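## Task

Arrange the plates of plate hotel H1 per this manifest: slot 1 holds B88, slots 2 and 3 stay empty, slot 4 holds B33, slot 5 holds B38, slot 6 holds B83. Every plate must sit home in its slot with its ID label facing the front. A plate that stays in place only because the robot holds it does not count. Finish by releasing the plate and moving the gripper away.

## Robot and tools

Robot: one four-axis SCARA plate mover (scara4) with a single level two-finger gripper. Its joints are lift (0 to 0.55 m), shoulder (-2 to 2 rad), elbow (-2.8 to 2.8 rad) and wrist yaw (-12.566 to 12.566 rad). The gripper can only turn about vertical; it never tilts. Fingers point along the gripper's +x and close along its y. The controlled point, end_effector_position, sits midway between the rubber pads, 2 to 3 cm behind the fingertips.

Scene frame: origin on the table top under the arm base, +z up, +y to the left when facing along +x. Positions are in metres.

The job: plate hotel H1 has 6 slots, slot 1 lowest. A plate counts as home when it rests flat on its shelf's two prongs, a short end facing out, behind both front pins and between the side pins, with its ID label at the front. To find a plate's ID, lay it flat in nest RD with well A1 at the nest corner marked A1; the scanner beside the nest reads it when its view is clear. Well A1 lies at the labelled short end, in the corner far from the labelled long side.

Tool execute_actions, argument actions: a list of actions run in order. Each action is an object with any of rows, steps, until. An empty list just returns the current state and images.
- rows: 1 to 15 rows, each applied for one control step (1/30 s). A row is five numbers, each in [-1, 1], in this order: dx, dy, dz, rz, opening.
- dx, dy, dz, rz are an offset (not a pose) in the gripper's own axes, measured from the gripper's measured pose at the start of that action; every row in the action refers to that same start, not to the previous row. For the first action of a call the start is the last pose a result reported. Scale: 1.0 equals 0.6 m for dx, dy, dz and 180 degrees for rz. rz turns about the gripper's z, from +x toward +y.
- opening is absolute, not an offset: +1 fully open (0.140 m), -1 closed (fingers still 0.066 m apart). Closing from fully open needs at least about 0.6 s.
- steps: integer 1 to 450, at least the number of rows, default 15. After the last row the arm keeps heading for that row's target and the gripper keeps its command, so give long moves enough steps.
- until: stops the action at the first step where all conditions hold, e.g. {"scanner": {"code": "b38"}} or {"scanner": {"reads": [">", 0]}}. Comparisons are "=", "!=", "<", "<=", ">", ">="; numbers need one. It only reads devices and does not halt the arm. Any out-of-range number or unknown name makes the whole call be rejected before motion.

Motion limits: each step the commanded pose is clipped to within 70 mm and 16 degrees of the measured pose, then damped inverse kinematics drives the joints, which slow and stop together. A result may arrive before a big move is complete; send the remainder in the next action rather than relying on a hold. Ramp offsets gradually (adding 0.01 per row is about 0.18 m/s) so a held plate is not shaken loose. The robot holds your last command while you think.

Results: end_effector_position (m) and end_effector_quat_wxyz in the scene frame (the printed position can be slightly off, more so at long reach); Joint positions as lift (m), shoulder, elbow, wrist yaw (rad), then pad gap (m); grip_measured on the same -1..1 scale as opening; Hand target, the pose currently being driven toward; scanner code (lower-case ID such as b38, or no_read, never wrong) and reads (how many times code changed from no_read to an ID). A "pose unreachable" line means the clearance check altered or blocked the command; the arm then moves only a little and waits for new rows. Readings of the gripper can be off by about 1 mm consistently within a scene.

Gripping: to hold a plate, command an opening below grip_measured; about 0.04 below grips firmly, less grips lighter. Pads push up to roughly 18 N each; a fast close can squeeze harder.

Tool zoom_image: camera ("cam_head_left" or "cam_head_right", both 504x504) and region [x0, y0, x1, y1] in image pixels from the top-left, at most 504 by 504. It returns a closer look at that camera's latest image. Calibration (intrinsics, distortion, world-to-camera transforms) is provided for both head cameras and may be off by a couple of degrees and millimetres.

Tool finished_scene: scene (1 or 2). Call it only when every plate is home, the gripper has let go and moved clear; it cannot be undone and moves on to scene 2, whose manifest arrives in its result. Replying without a tool call ends everything.

Avoid: letting the elbow angle get within 0.4 rad of 0 (the arm can fold and fault); contact torques beyond load limits (lift 52.2 N, shoulder 7.83 N m, elbow 3.91 N m, wrist yaw 1.3 N m, including the plate's weight), which stop the arm for 10 s and drop the rest of the call; long holds that overheat motors (warning from 85 °C, forced brake stop at 100 °C); dropping, slamming or hard-pushing plates; anything leaving the table, which ends the scene. Occasional brief tugs on held parts or nudges to loose objects can occur.

Each tool is called after "Call:" as name([rows], argument=value, ...), one row to a line, values as JSON.

## Session

Call:
execute_actions(actions=[])

Scene clock: 0.00 s.
end_effector_position=(+0.6373, -0.2098, +0.2801) grip_measured=+1.00 end_effector_quat_wxyz=(+1.000, -0.000, -0.000, -0.023)
Joint positions: [ 0.275 -1.242 -1.64  -3.447  0.14 ]
Motor temperatures (°C, as the motors report them): [26 24 22 23]
Hand target: +0.637, -0.210, +0.280; +1.000, -0.000, -0.000, -0.023
scanner: code=no_read reads=0

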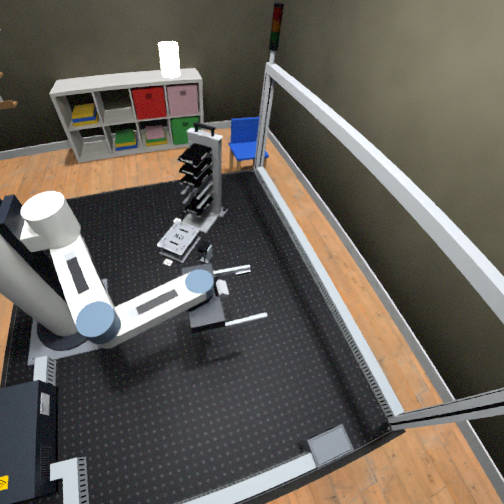

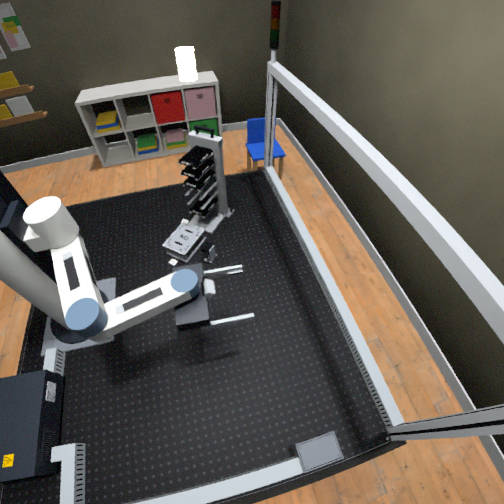

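Call:
zoom_image(camera="cam_head_left", region=[140, 120, 260, 270])

Call:
zoom_image(camera="cam_head_right", region=[140, 120, 260, 270])

Call:
zoom_image(camera="cam_head_left", region=[170, 135, 230, 225])

Region (140, 120, 260, 270) of cam_head_left's 504x504 image, scaled by 3.360, with more detail than that image has; it fills the left 403 columns of this view, and the rest is white.

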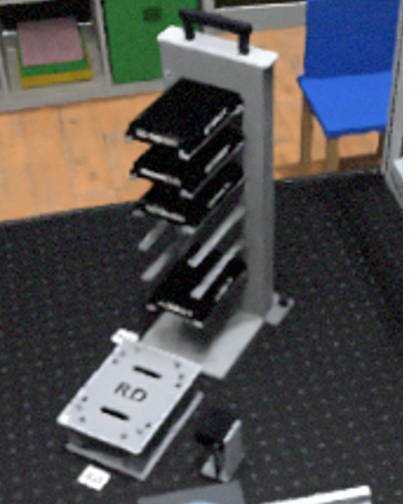

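Region (140, 120, 260, 270) of cam_head_right's 504x504 image, scaled by 3.360, with more detail than that image has; it fills the left 403 columns of this view, and the rest is white.

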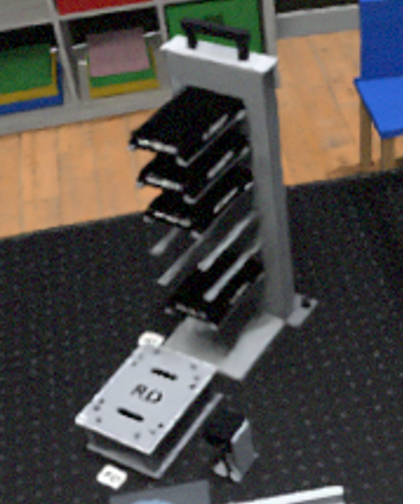

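Region (170, 135, 230, 225) of cam_head_left's 504x504 image, scaled by 5.600, with more detail than that image has.

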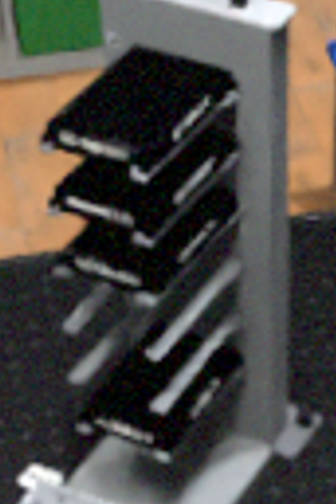

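Call:
zoom_image(camera="cam_head_left", region=[150, 210, 220, 270])

Call:
zoom_image(camera="cam_head_right", region=[155, 210, 225, 270])

Call:
zoom_image(camera="cam_head_right", region=[172, 138, 222, 188])

Call:
zoom_image(camera="cam_head_left", region=[172, 138, 222, 188])

Region (150, 210, 220, 270) of cam_head_left's 504x504 image, scaled by 7.200, with more detail than that image has; it fills the top 432 rows of this view, and the rest is white.

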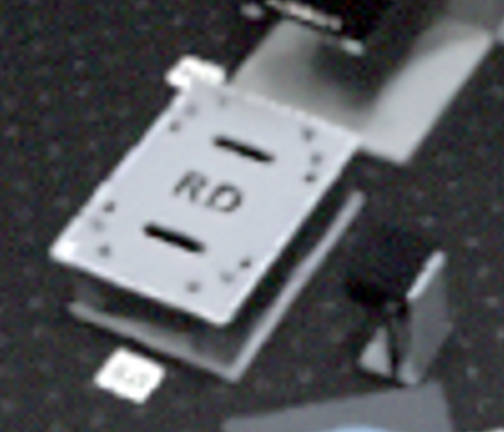

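Region (155, 210, 225, 270) of cam_head_right's 504x504 image, scaled by 7.200, with more detail than that image has; it fills the top 432 rows of this view, and the rest is white.

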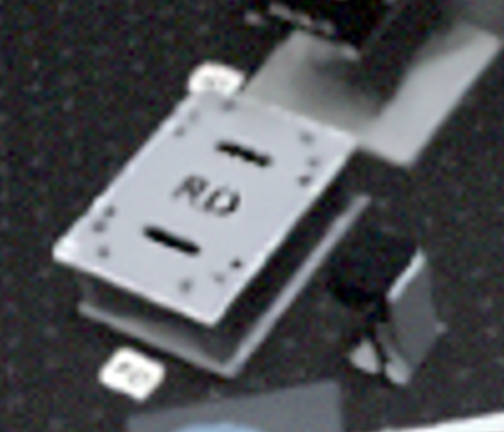

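Region (172, 138, 222, 188) of cam_head_right's 504x504 image, scaled by 10.080, with more detail than that image has.

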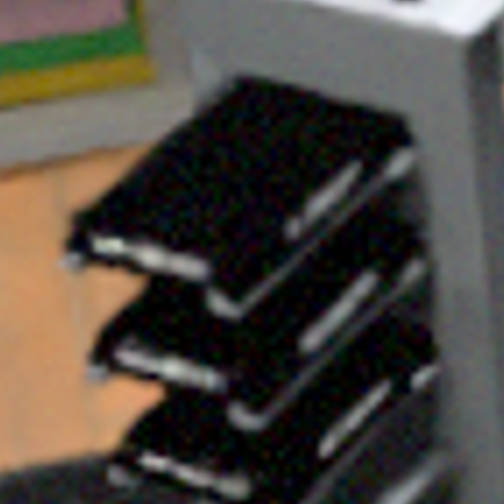

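Region (172, 138, 222, 188) of cam_head_left's 504x504 image, scaled by 10.080, with more detail than that image has.

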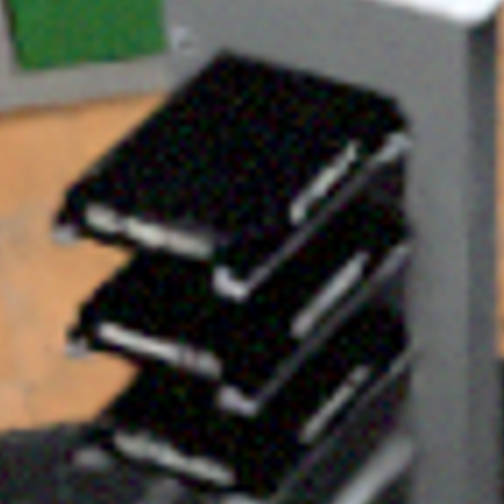

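Call:
execute_actions([
  {"rows":[[-0.283,0.838,0.12,0.265,0.3]],"steps":70},
])

Call:
zoom_image(camera="cam_head_left", region=[130, 130, 230, 230])

Call:
zoom_image(camera="cam_head_right", region=[130, 130, 230, 230])

Scene clock: 36.40 s.
end_effector_position=(+0.4910, +0.3002, +0.3521) grip_measured=+0.30 end_effector_quat_wxyz=(+0.924, -0.000, -0.000, +0.383)
Joint positions: [ 0.347 -0.111 -1.202 -4.184  0.114]
Motor temperatures (°C, as the motors report them): [26 24 22 23]
Hand target: +0.491, +0.300, +0.352; +0.924, -0.000, -0.000, +0.383
Off the commanded pose: 0.000 m, 0 deg.
scanner: code=no_read reads=0

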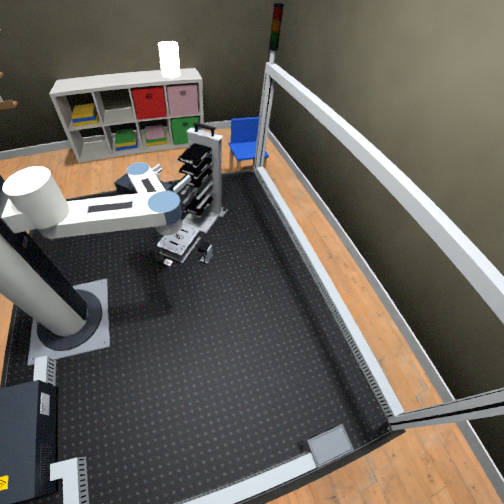

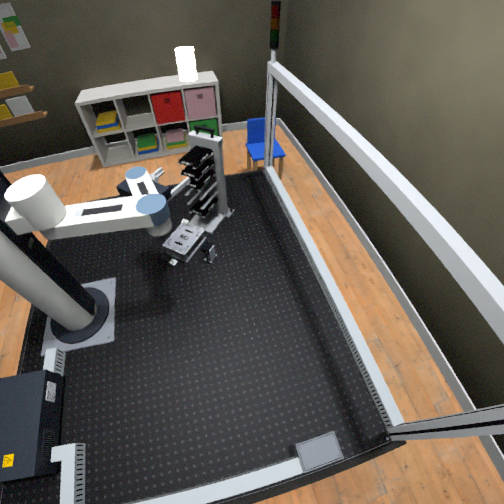

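Region (130, 130, 230, 230) of cam_head_left's 504x504 image, scaled by 5.040, with more detail than that image has.

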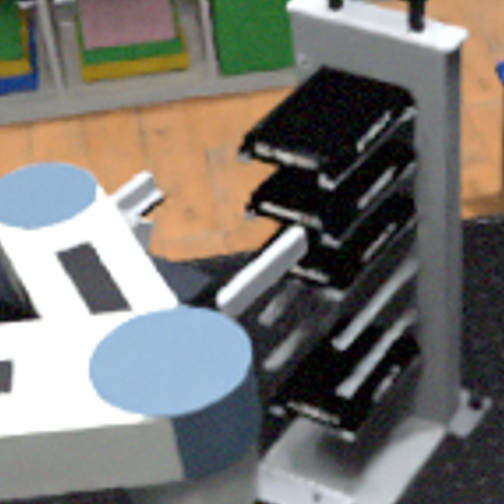

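Region (130, 130, 230, 230) of cam_head_right's 504x504 image, scaled by 5.040, with more detail than that image has.

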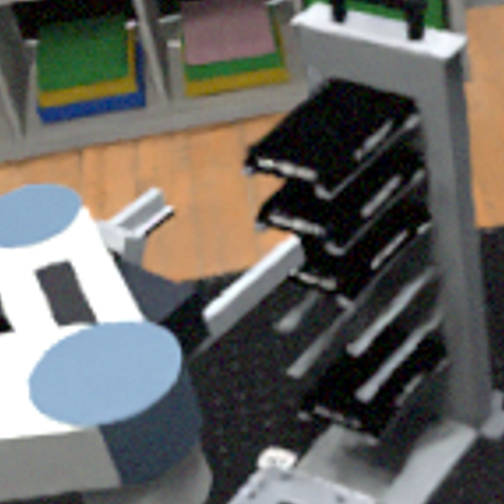

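Call:
execute_actions([
  {"rows":[[0.05,0,0,0.017,1],[0.1,0,0,0.017,1]],"steps":20},
  {"rows":[[0.03,0,0,0,1],[0.06,0,0,0,1],[0.09,0,0,0,1]],"steps":20},
])

Call:
zoom_image(camera="cam_head_left", region=[150, 125, 230, 205])

Call:
zoom_image(camera="cam_head_right", region=[150, 125, 230, 205])

Scene clock: 43.90 s.
end_effector_position=(+0.5694, +0.3830, +0.3521) grip_measured=+1.00 end_effector_quat_wxyz=(+0.913, -0.000, -0.000, +0.408)
Joint positions: [ 0.347  0.143 -1.813 -3.773  0.14 ]
Motor temperatures (°C, as the motors report them): [26 24 22 23]
Hand target: +0.569, +0.383, +0.352; +0.913, -0.000, -0.000, +0.408
Off the commanded pose: 0.000 m, 0 deg.
scanner: code=no_read reads=0

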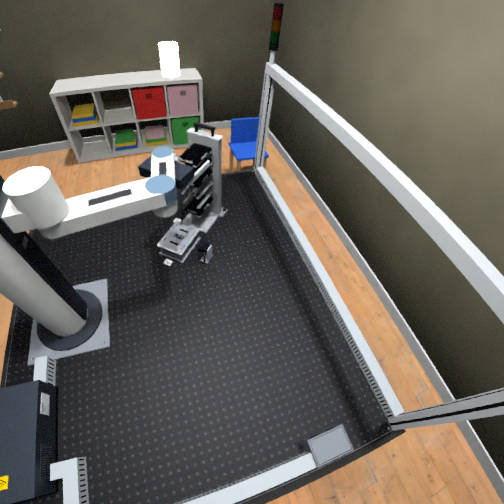

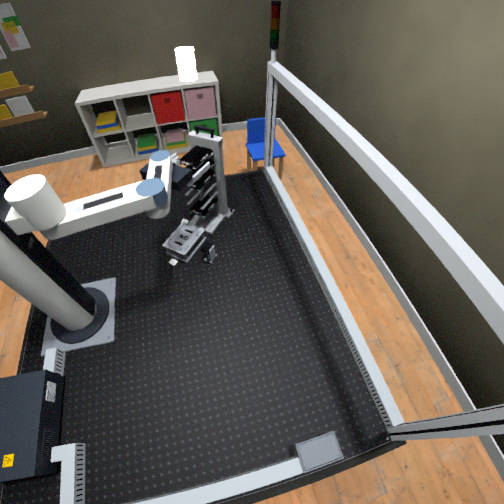

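Region (150, 125, 230, 205) of cam_head_left's 504x504 image, scaled by 6.300, with more detail than that image has.

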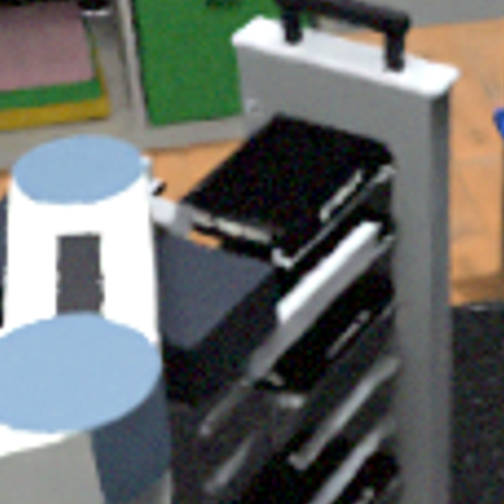

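Region (150, 125, 230, 205) of cam_head_right's 504x504 image, scaled by 6.300, with more detail than that image has.

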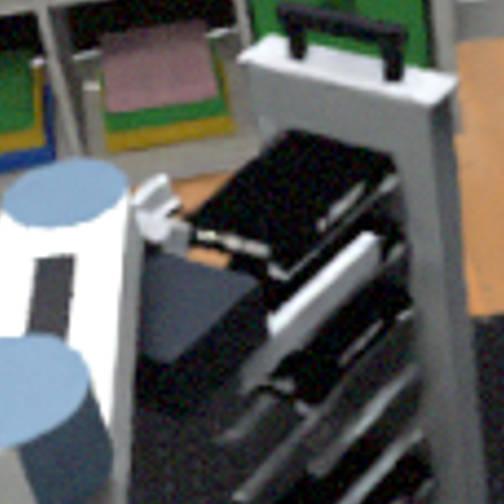

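Call:
execute_actions([
  {"rows":[[0.02,0,0,0,0.5],[0.04,0,0,0,0.3],[0.06,0,0,0,0]],"steps":25},
])

Call:
zoom_image(camera="cam_head_left", region=[150, 125, 230, 205])

Call:
zoom_image(camera="cam_head_right", region=[150, 125, 230, 205])

Scene clock: 57.37 s.
end_effector_position=(+0.5934, +0.4098, +0.3521) grip_measured=+0.00 end_effector_quat_wxyz=(+0.913, -0.000, -0.000, +0.408)
Joint positions: [ 0.347  0.259 -2.058 -3.645  0.103]
Motor temperatures (°C, as the motors report them): [26 24 22 23]
Hand target: +0.593, +0.410, +0.352; +0.913, -0.000, -0.000, +0.408
Off the commanded pose: 0.000 m, 0 deg.
scanner: code=no_read reads=0

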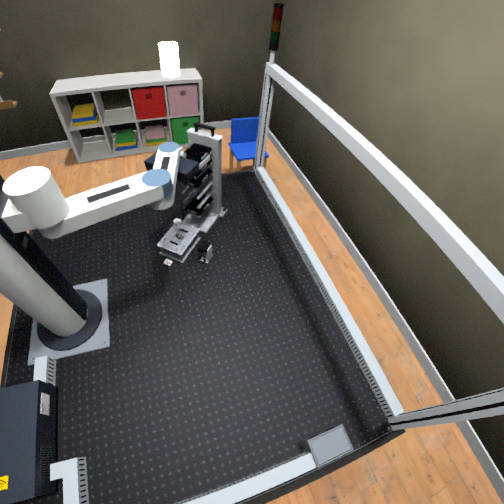

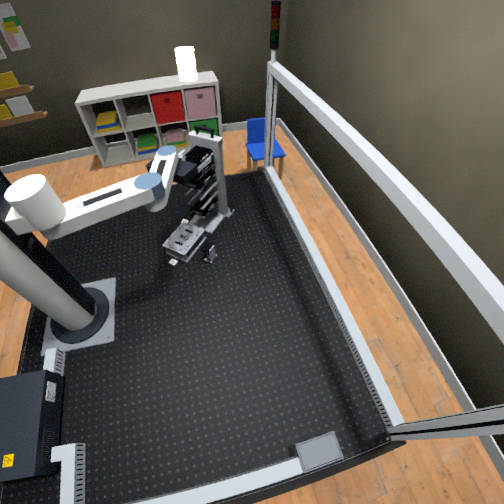

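Region (150, 125, 230, 205) of cam_head_left's 504x504 image, scaled by 6.300, with more detail than that image has.

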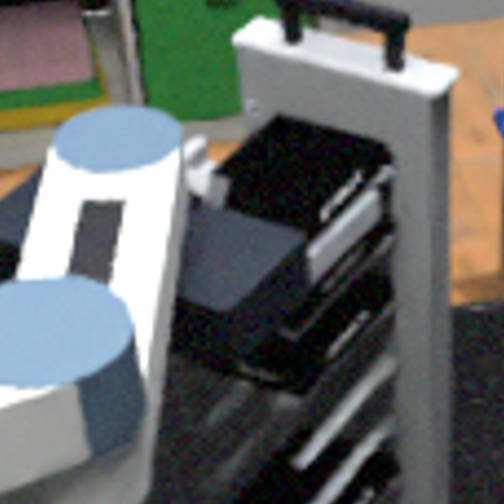

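Region (150, 125, 230, 205) of cam_head_right's 504x504 image, scaled by 6.300, with more detail than that image has.

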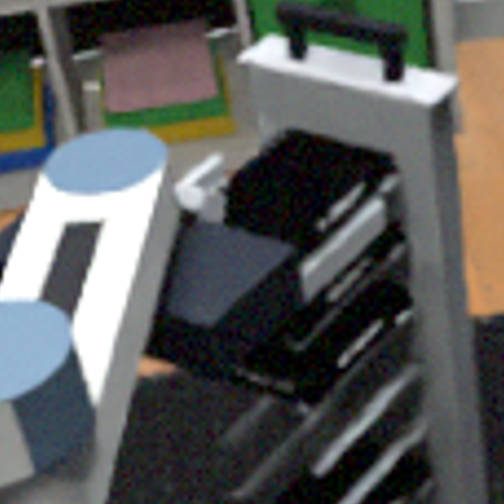

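Call:
execute_actions([
  {"rows":[[-0.05,0,0,0,1],[-0.1,0,0,0,1],[-0.2,0,0,0,1]],"steps":25},
  {"rows":[[0,-0.035,0.11,0,0]],"steps":20},
  {"rows":[[0.05,0,0,0,0],[0.1,0,0,0,0],[0.16,0,0,0,0]],"steps":25},
])

Call:
zoom_image(camera="cam_head_left", region=[150, 115, 230, 195])

Call:
zoom_image(camera="cam_head_right", region=[150, 115, 230, 195])

Scene clock: 67.00 s.
end_effector_position=(+0.5929, +0.3779, +0.4181) grip_measured=+0.00 end_effector_quat_wxyz=(+0.913, -0.000, -0.000, +0.408)
Joint positions: [ 0.413  0.137 -1.905 -3.675  0.103]
Motor temperatures (°C, as the motors report them): [26 24 22 23]
Hand target: +0.593, +0.378, +0.418; +0.913, -0.000, -0.000, +0.408
Off the commanded pose: 0.000 m, 0 deg.
scanner: code=no_read reads=0

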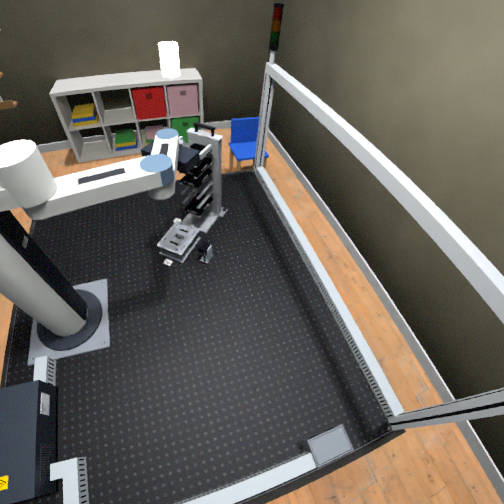

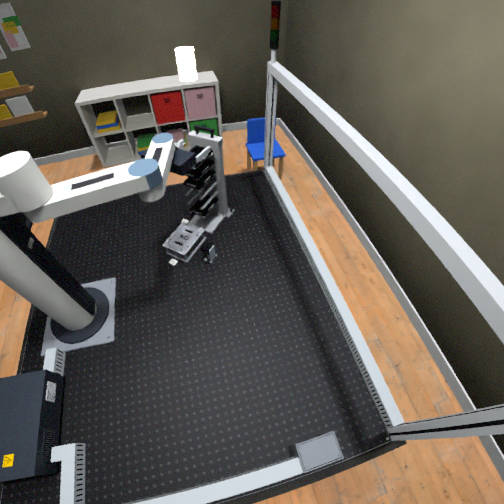

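Region (150, 115, 230, 195) of cam_head_left's 504x504 image, scaled by 6.300, with more detail than that image has.

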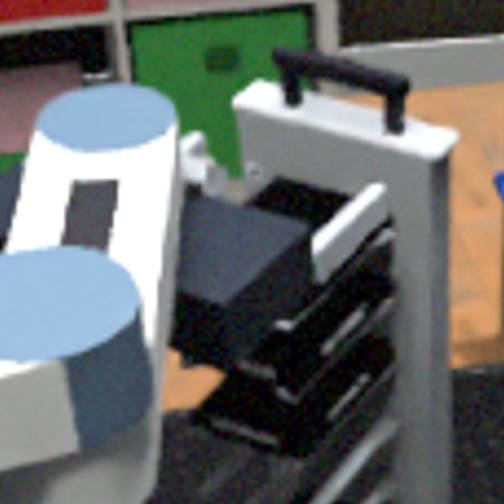

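Region (150, 115, 230, 195) of cam_head_right's 504x504 image, scaled by 6.300, with more detail than that image has.

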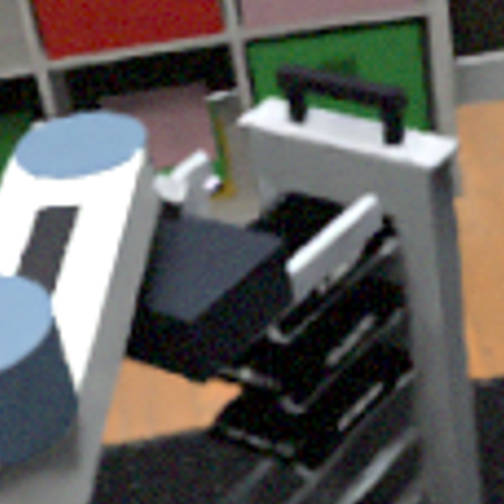

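Call:
execute_actions([
  {"rows":[[0,0,0,0,1]],"steps":10},
  {"rows":[[0,0,-0.02,0,1],[0,0,-0.045,0,1]],"steps":15},
  {"rows":[[0,0,0,0,-0.1]],"steps":15},
])

Call:
zoom_image(camera="cam_head_left", region=[160, 125, 220, 185])

Call:
zoom_image(camera="cam_head_right", region=[160, 125, 220, 185])

Scene clock: 77.57 s.
end_effector_position=(+0.5929, +0.3779, +0.3911) grip_measured=-0.10 end_effector_quat_wxyz=(+0.913, -0.000, -0.000, +0.408)
Joint positions: [ 0.386  0.137 -1.905 -3.675  0.099]
Motor temperatures (°C, as the motors report them): [26 24 22 23]
Hand target: +0.593, +0.378, +0.391; +0.913, -0.000, -0.000, +0.408
Off the commanded pose: 0.000 m, 0 deg.
scanner: code=no_read reads=0

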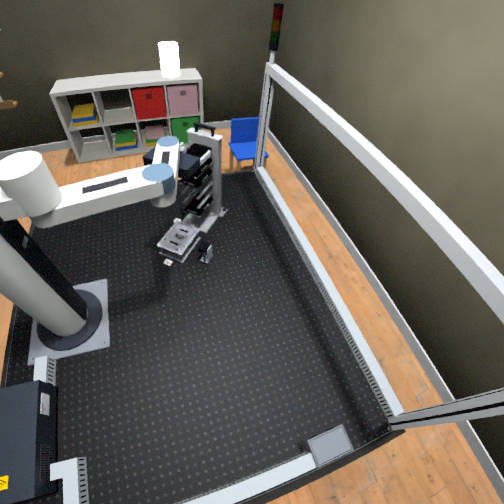

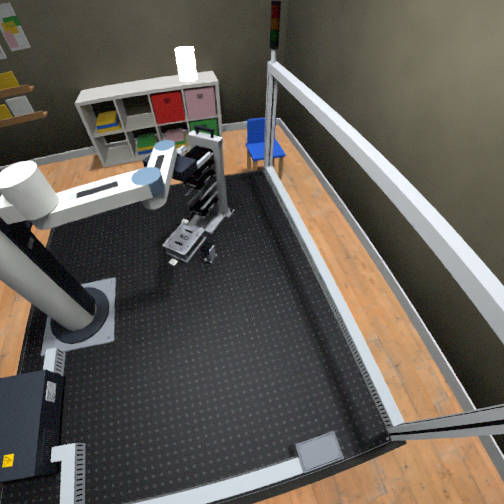

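Region (160, 125, 220, 185) of cam_head_left's 504x504 image, scaled by 8.400, with more detail than that image has.

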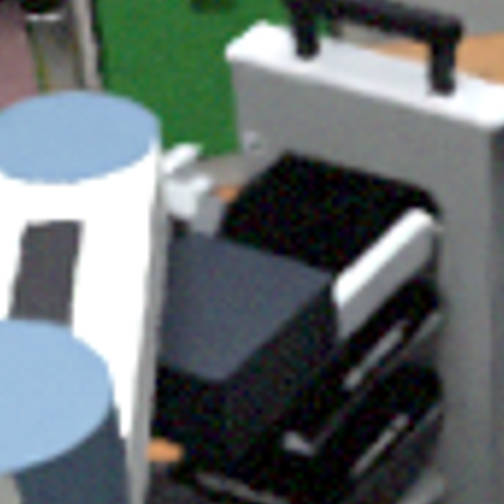

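Region (160, 125, 220, 185) of cam_head_right's 504x504 image, scaled by 8.400, with more detail than that image has.

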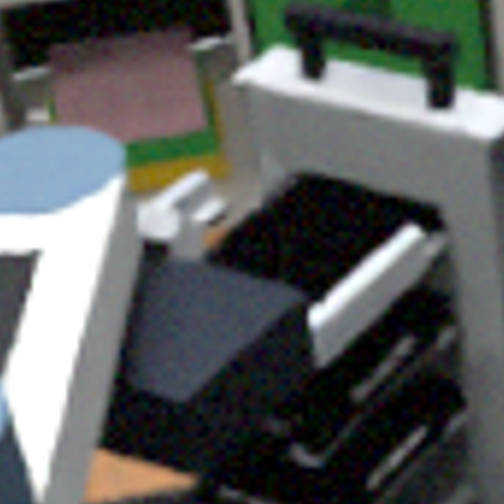

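Call:
execute_actions([
  {"rows":[[0,0,0,0,-0.15],[0,0,0,0,-0.2],[0,0,0,0,-0.25],[0,0,0,0,-0.29],[0,0,0,0,-0.33],[0,0,0,0,-0.36],[0,0,0,0,-0.39],[0,0,0,0,-0.42],[0,0,0,0,-0.45],[0,0,0,0,-0.48],[0,0,0,0,-0.51],[0,0,0,0,-0.54],[0,0,0,0,-0.57],[0,0,0,0,-0.6]],"steps":20},
])

Call:
zoom_image(camera="cam_head_right", region=[160, 125, 220, 185])

Scene clock: 84.43 s.
end_effector_position=(+0.5941, +0.3768, +0.3911) grip_measured=-0.56 end_effector_quat_wxyz=(+0.914, -0.000, -0.000, +0.405)
Joint positions: [ 0.386  0.136 -1.906 -3.679  0.082]
Motor temperatures (°C, as the motors report them): [26 24 22 23]
Hand target: +0.593, +0.378, +0.391; +0.913, -0.000, -0.000, +0.408
Off the commanded pose: 0.002 m, 0 deg.
scanner: code=no_read reads=0

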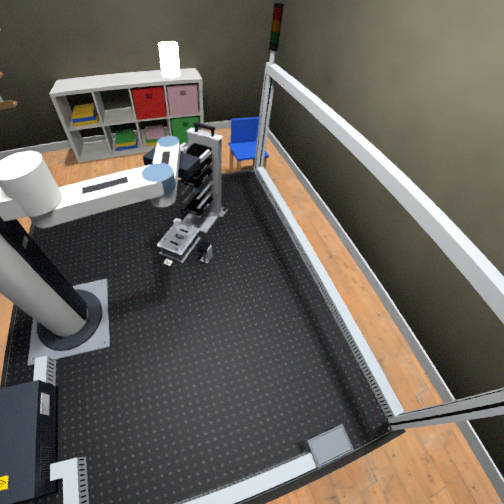

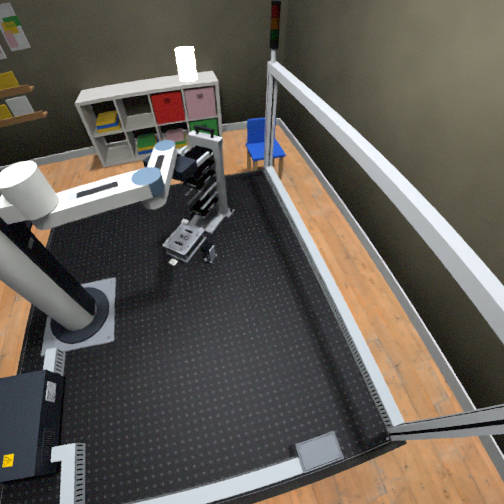

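Region (160, 125, 220, 185) of cam_head_right's 504x504 image, scaled by 8.400, with more detail than that image has.

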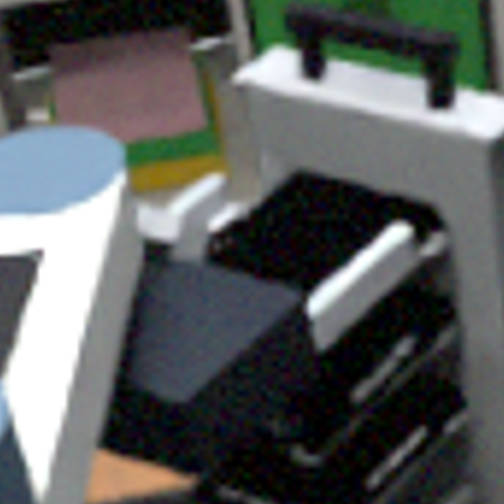

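Call:
execute_actions([
  {"rows":[[0,0,0,0,-0.3]],"steps":8},
  {"rows":[[0.008,-0.002,-0.007,0,-0.3]],"steps":10},
  {"rows":[[0,0,0,0,-0.36],[0,0,0,0,-0.41],[0,0,0,0,-0.45],[0,0,0,0,-0.48],[0,0,0,0,-0.51],[0,0,0,0,-0.54],[0,0,0,0,-0.57],[0,0,0,0,-0.6]],"steps":14},
])

Call:
execute_actions([
  {"rows":[[0,0,0.005,0,-0.6],[0,0,0.01,0,-0.6],[0,0,0.015,0,-0.6],[0,0,0.022,0,-0.6]],"steps":12},
  {"rows":[[-0.01,0,0,0,-0.6],[-0.02,0,0,0,-0.6],[-0.04,0,0,0,-0.6],[-0.06,0,0,0,-0.6],[-0.09,0,0,0,-0.6],[-0.12,0,0,0,-0.6],[-0.15,0,0,0,-0.6],[-0.18,0,0,0,-0.6],[-0.21,0,0,0,-0.6],[-0.24,0,0,0,-0.6],[-0.27,0,0,0,-0.6]],"steps":30},
  {"rows":[[0,0,-0.02,0,-0.6],[0,0,-0.05,0,-0.6],[0,0,-0.1,0,-0.6],[0,0,-0.47,0,-0.6]],"steps":45},
])

Call:
zoom_image(camera="cam_head_left", region=[140, 190, 230, 280])

Call:
zoom_image(camera="cam_head_right", region=[140, 190, 230, 280])

Scene clock: 101.03 s.
end_effector_position=(+0.5983, +0.3795, +0.3868) grip_measured=-0.56 end_effector_quat_wxyz=(+0.914, -0.000, -0.000, +0.405)
Joint positions: [ 0.382  0.149 -1.94  -3.659  0.082]
Motor temperatures (°C, as the motors report them): [26 24 22 23]
Hand target: +0.598, +0.379, +0.387; +0.915, -0.000, -0.000, +0.405
Off the commanded pose: 0.000 m, 0 deg.
scanner: code=no_read reads=0

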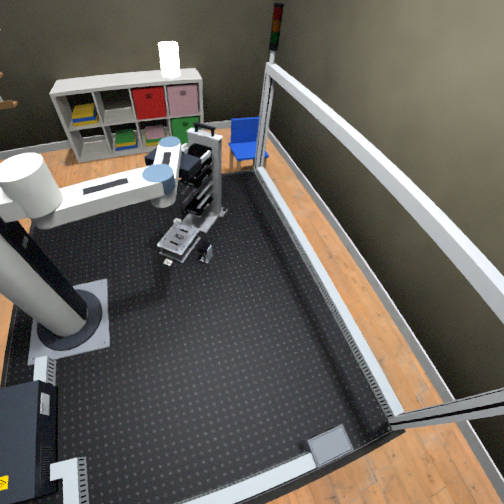

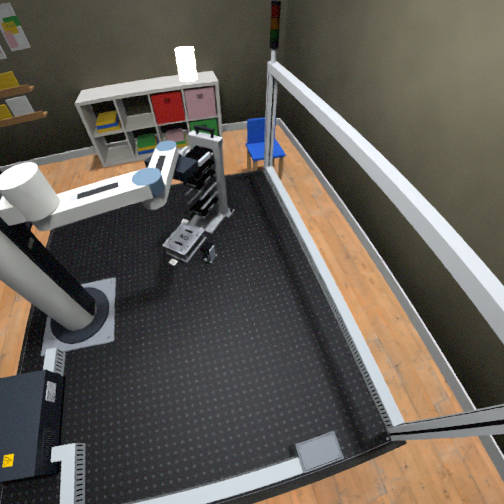

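Scene clock: 103.93 s.
end_effector_position=(+0.4893, +0.2595, +0.1180) grip_measured=-0.56 end_effector_quat_wxyz=(+0.914, -0.000, -0.000, +0.405)
Joint positions: [ 0.113 -0.287 -1.081 -4.081  0.082]
Motor temperatures (°C, as the motors report them): [26 24 22 23]
Hand target: +0.489, +0.260, +0.118; +0.914, -0.000, -0.000, +0.405
Off the commanded pose: 0.000 m, 0 deg.
scanner: code=no_read reads=0

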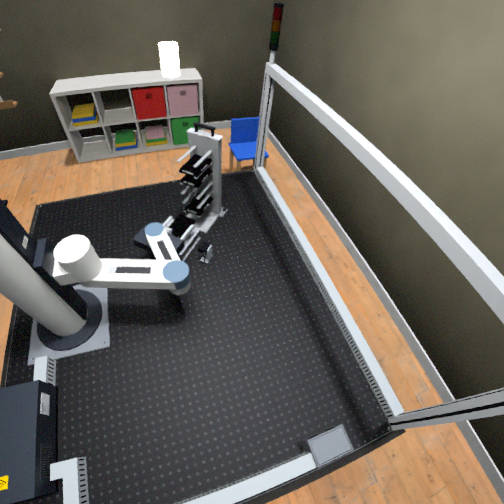

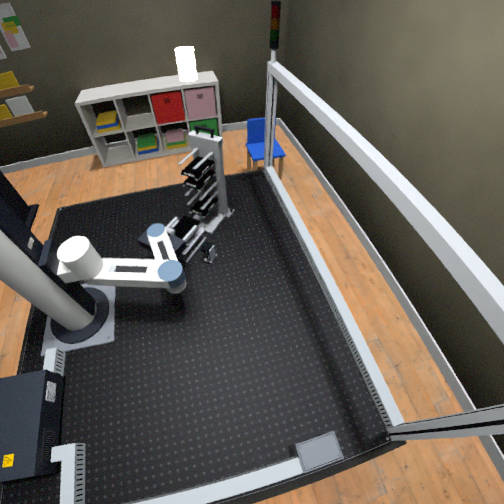

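Region (140, 190, 230, 280) of cam_head_left's 504x504 image, scaled by 5.600, with more detail than that image has.

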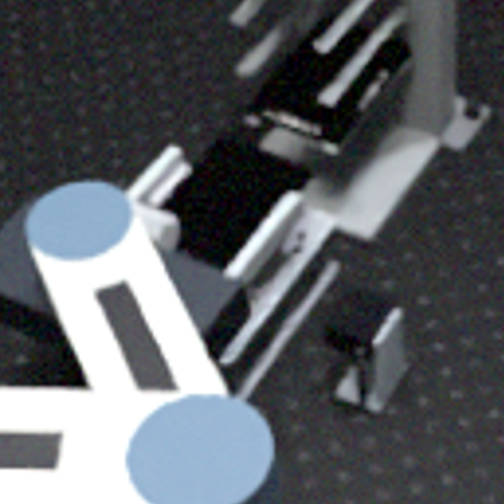

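Region (140, 190, 230, 280) of cam_head_right's 504x504 image, scaled by 5.600, with more detail than that image has.

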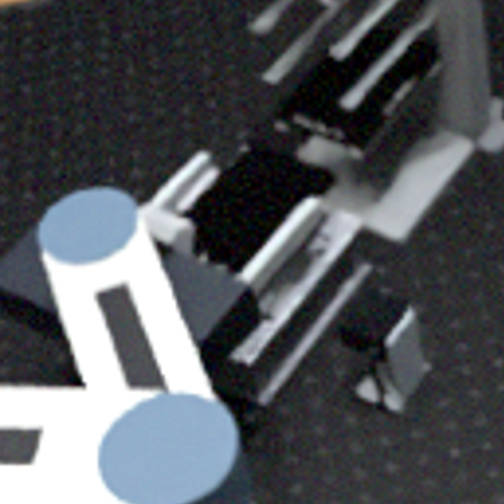

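Call:
execute_actions([
  {"rows":[[-0.01,0,-0.01,0,-0.6],[-0.02,0,-0.025,0,-0.6],[-0.033,0.003,-0.04,0,-0.6],[-0.033,0.003,-0.055,0,-0.6]],"steps":16},
])

Call:
zoom_image(camera="cam_head_left", region=[150, 210, 220, 270])

Call:
zoom_image(camera="cam_head_right", region=[155, 210, 225, 270])

Scene clock: 120.63 s.
end_effector_position=(+0.4762, +0.2477, +0.0882) grip_measured=-0.56 end_effector_quat_wxyz=(+0.914, -0.000, -0.000, +0.406)
Joint positions: [ 0.083 -0.324 -1.003 -4.12   0.082]
Motor temperatures (°C, as the motors report them): [25 24 22 23]
Hand target: +0.476, +0.247, +0.087; +0.914, -0.000, -0.000, +0.406
Off the commanded pose: 0.004 m, 0 deg.
TORQUE FAULT: the external load on joint 1 (lift) reached its load limit, and the arm stopped for 10 seconds. The arm's remaining commands of this call were not run. The arm holds where it stopped, with its grip as last carried out, and accepts commands again: back off and push less far. The arm stops again, at the same cost, whenever a joint's load reaches its limit.
scanner: code=no_read reads=0

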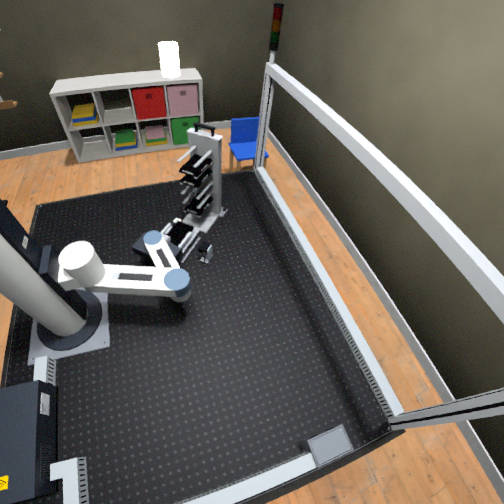

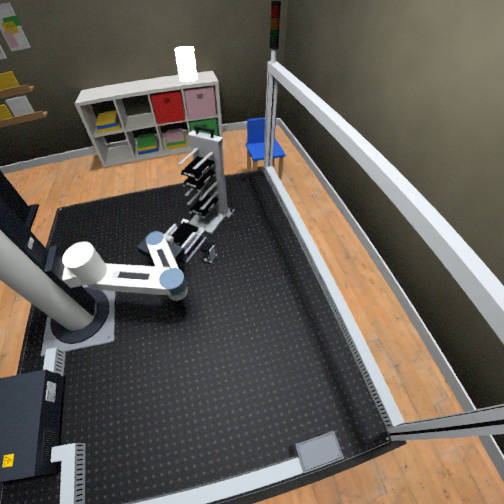

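Region (150, 210, 220, 270) of cam_head_left's 504x504 image, scaled by 7.200, with more detail than that image has; it fills the top 432 rows of this view, and the rest is white.

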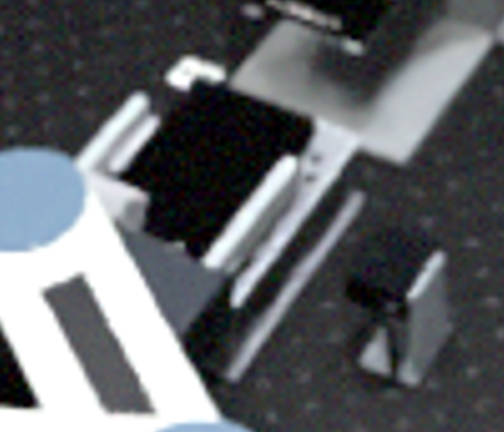

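Region (155, 210, 225, 270) of cam_head_right's 504x504 image, scaled by 7.200, with more detail than that image has; it fills the top 432 rows of this view, and the rest is white.

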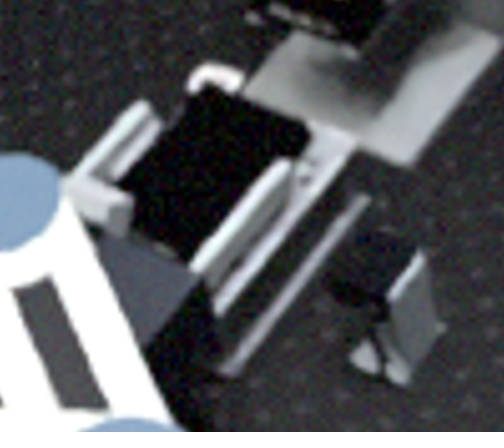

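Call:
execute_actions([
  {"rows":[[0,0,0.005,0,-0.6],[0,0,0.012,0,-0.6]],"steps":10},
  {"rows":[[-0.002,-0.007,0,0,-0.6],[-0.005,-0.015,0,0,-0.6]],"steps":12},
])

Call:
zoom_image(camera="cam_head_left", region=[150, 210, 220, 270])

Call:
zoom_image(camera="cam_head_right", region=[155, 210, 225, 270])

Scene clock: 129.10 s.
end_effector_position=(+0.4811, +0.2394, +0.0954) grip_measured=-0.56 end_effector_quat_wxyz=(+0.914, -0.000, -0.000, +0.406)
Joint positions: [ 0.09  -0.362 -1.    -4.085  0.082]
Motor temperatures (°C, as the motors report them): [25 24 22 23]
Hand target: +0.481, +0.239, +0.095; +0.914, -0.000, -0.000, +0.406
Off the commanded pose: 0.000 m, 0 deg.
scanner: code=no_read reads=0

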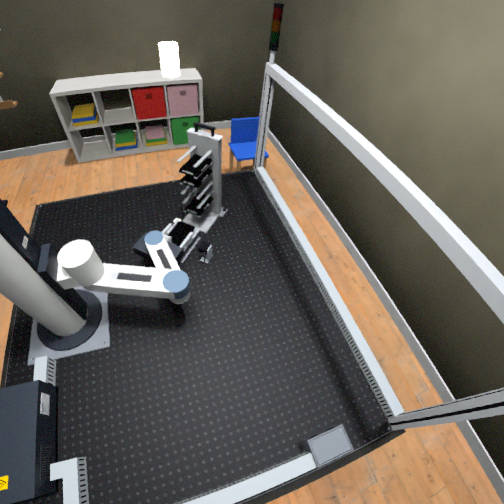

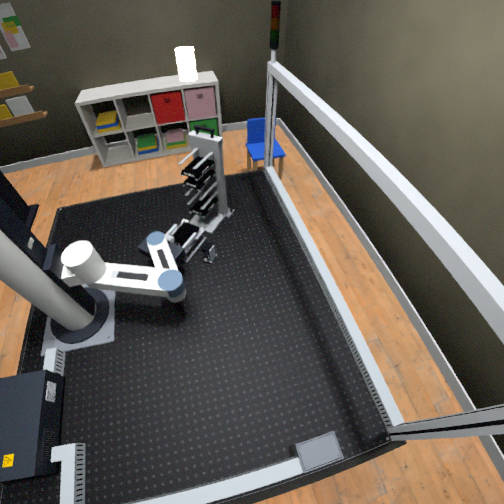

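Region (150, 210, 220, 270) of cam_head_left's 504x504 image, scaled by 7.200, with more detail than that image has; it fills the top 432 rows of this view, and the rest is white.

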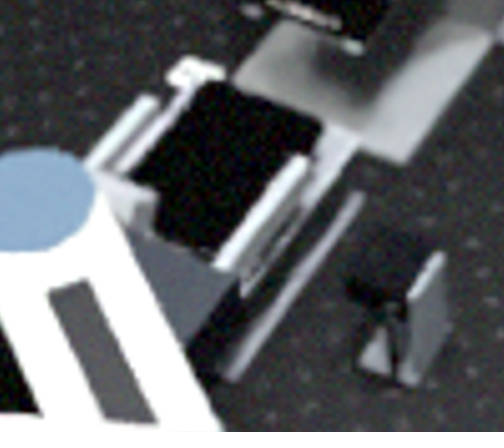

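Region (155, 210, 225, 270) of cam_head_right's 504x504 image, scaled by 7.200, with more detail than that image has; it fills the top 432 rows of this view, and the rest is white.

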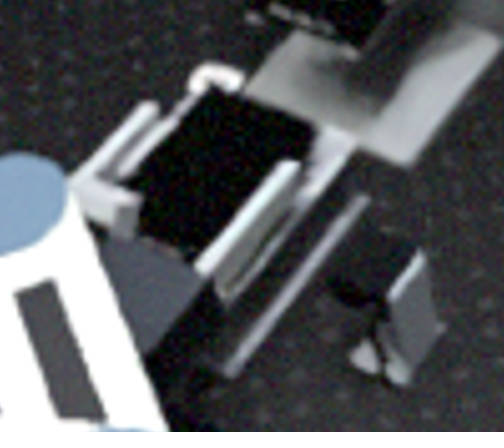

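Call:
execute_actions([
  {"rows":[[0,0,-0.002,0,-0.6],[0,0,-0.004,0,-0.6],[0,0,-0.006,0,-0.6],[0,0,-0.008,0,-0.6],[0,0,-0.0105,0,-0.6]],"steps":12},
  {"rows":[[0,0,0,0,0]],"steps":10},
  {"rows":[[0,0,0.05,0,0],[0,0,0.4,0,0]],"steps":30},
])

Call:
zoom_image(camera="cam_head_left", region=[150, 210, 220, 270])

Call:
zoom_image(camera="cam_head_right", region=[155, 210, 225, 270])

Scene clock: 138.13 s.
end_effector_position=(+0.4812, +0.2393, +0.3296) grip_measured=+0.00 end_effector_quat_wxyz=(+0.914, -0.000, -0.000, +0.406)
Joint positions: [ 0.325 -0.363 -1.    -4.085  0.103]
Motor temperatures (°C, as the motors report them): [25 24 22 23]
Hand target: +0.481, +0.239, +0.330; +0.914, -0.000, -0.000, +0.406
Off the commanded pose: 0.000 m, 0 deg.
scanner: code=b38 reads=1

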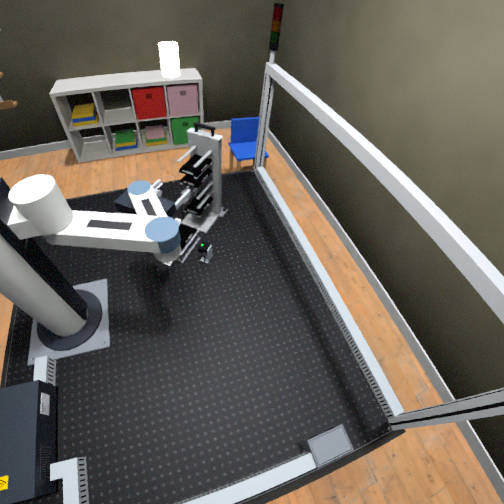

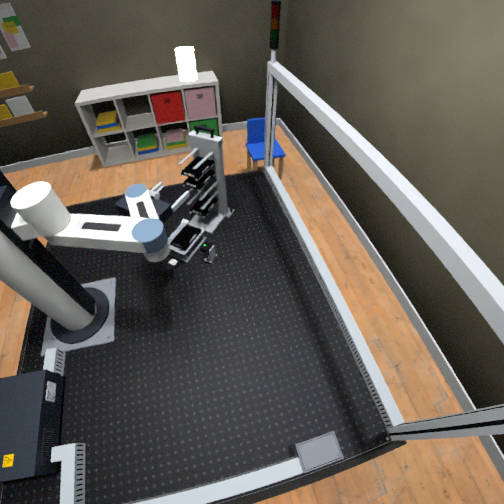

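Region (150, 210, 220, 270) of cam_head_left's 504x504 image, scaled by 7.200, with more detail than that image has; it fills the top 432 rows of this view, and the rest is white.

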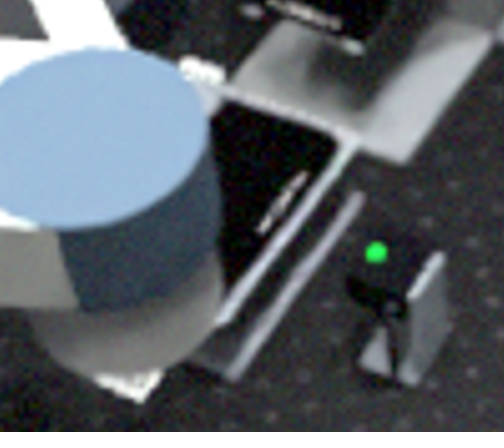

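Region (155, 210, 225, 270) of cam_head_right's 504x504 image, scaled by 7.200, with more detail than that image has; it fills the top 432 rows of this view, and the rest is white.

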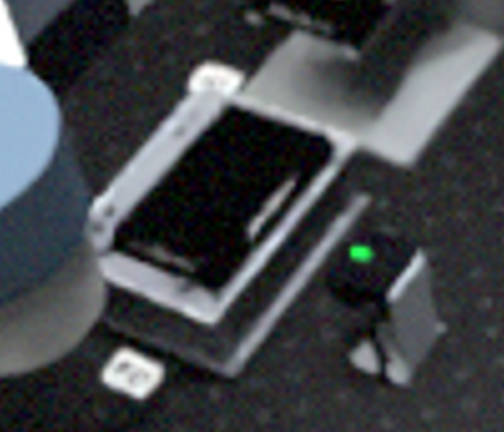

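Call:
execute_actions([
  {"rows":[[0.03,0.0127,0.004,-0.0007,0],[0.08,0.0127,0.004,-0.0007,0],[0.14,0.0127,0.004,-0.0007,0],[0.304,0.0127,0.004,-0.0007,0]],"steps":30},
  {"rows":[[0,0,0,0,-0.2],[0,0,0,0,-0.3],[0,0,0,0,-0.3],[0,0,0,0,-0.3],[0,0,0,0,-0.3],[0,0,0,0,-0.3],[0,0,0,0,-0.36],[0,0,0,0,-0.41],[0,0,0,0,-0.45],[0,0,0,0,-0.48],[0,0,0,0,-0.51],[0,0,0,0,-0.54],[0,0,0,0,-0.57],[0,0,0,0,-0.6]],"steps":20},
])

Call:
zoom_image(camera="cam_head_left", region=[150, 210, 220, 270])

Call:
zoom_image(camera="cam_head_right", region=[160, 135, 230, 205])

Scene clock: 151.87 s.
end_effector_position=(+0.5979, +0.3797, +0.3320) grip_measured=-0.55 end_effector_quat_wxyz=(+0.914, -0.000, -0.000, +0.405)
Joint positions: [ 0.327  0.15  -1.938 -3.661  0.083]
Motor temperatures (°C, as the motors report them): [26 24 22 23]
Hand target: +0.598, +0.380, +0.332; +0.914, -0.000, -0.000, +0.405
Off the commanded pose: 0.000 m, 0 deg.
scanner: code=b38 reads=1

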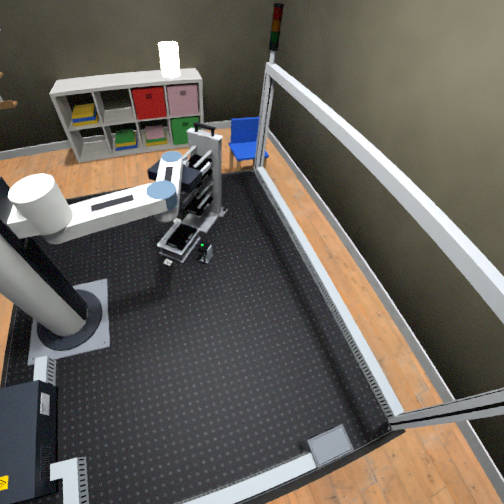

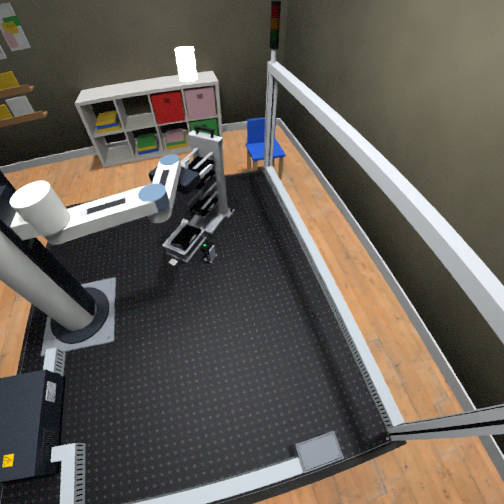

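Region (150, 210, 220, 270) of cam_head_left's 504x504 image, scaled by 7.200, with more detail than that image has; it fills the top 432 rows of this view, and the rest is white.

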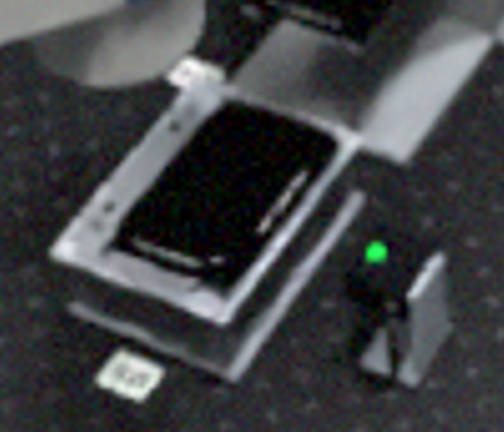

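Region (160, 135, 230, 205) of cam_head_right's 504x504 image, scaled by 7.200, with more detail than that image has.

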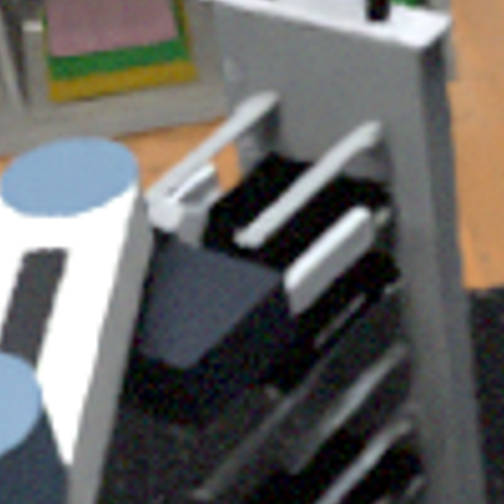

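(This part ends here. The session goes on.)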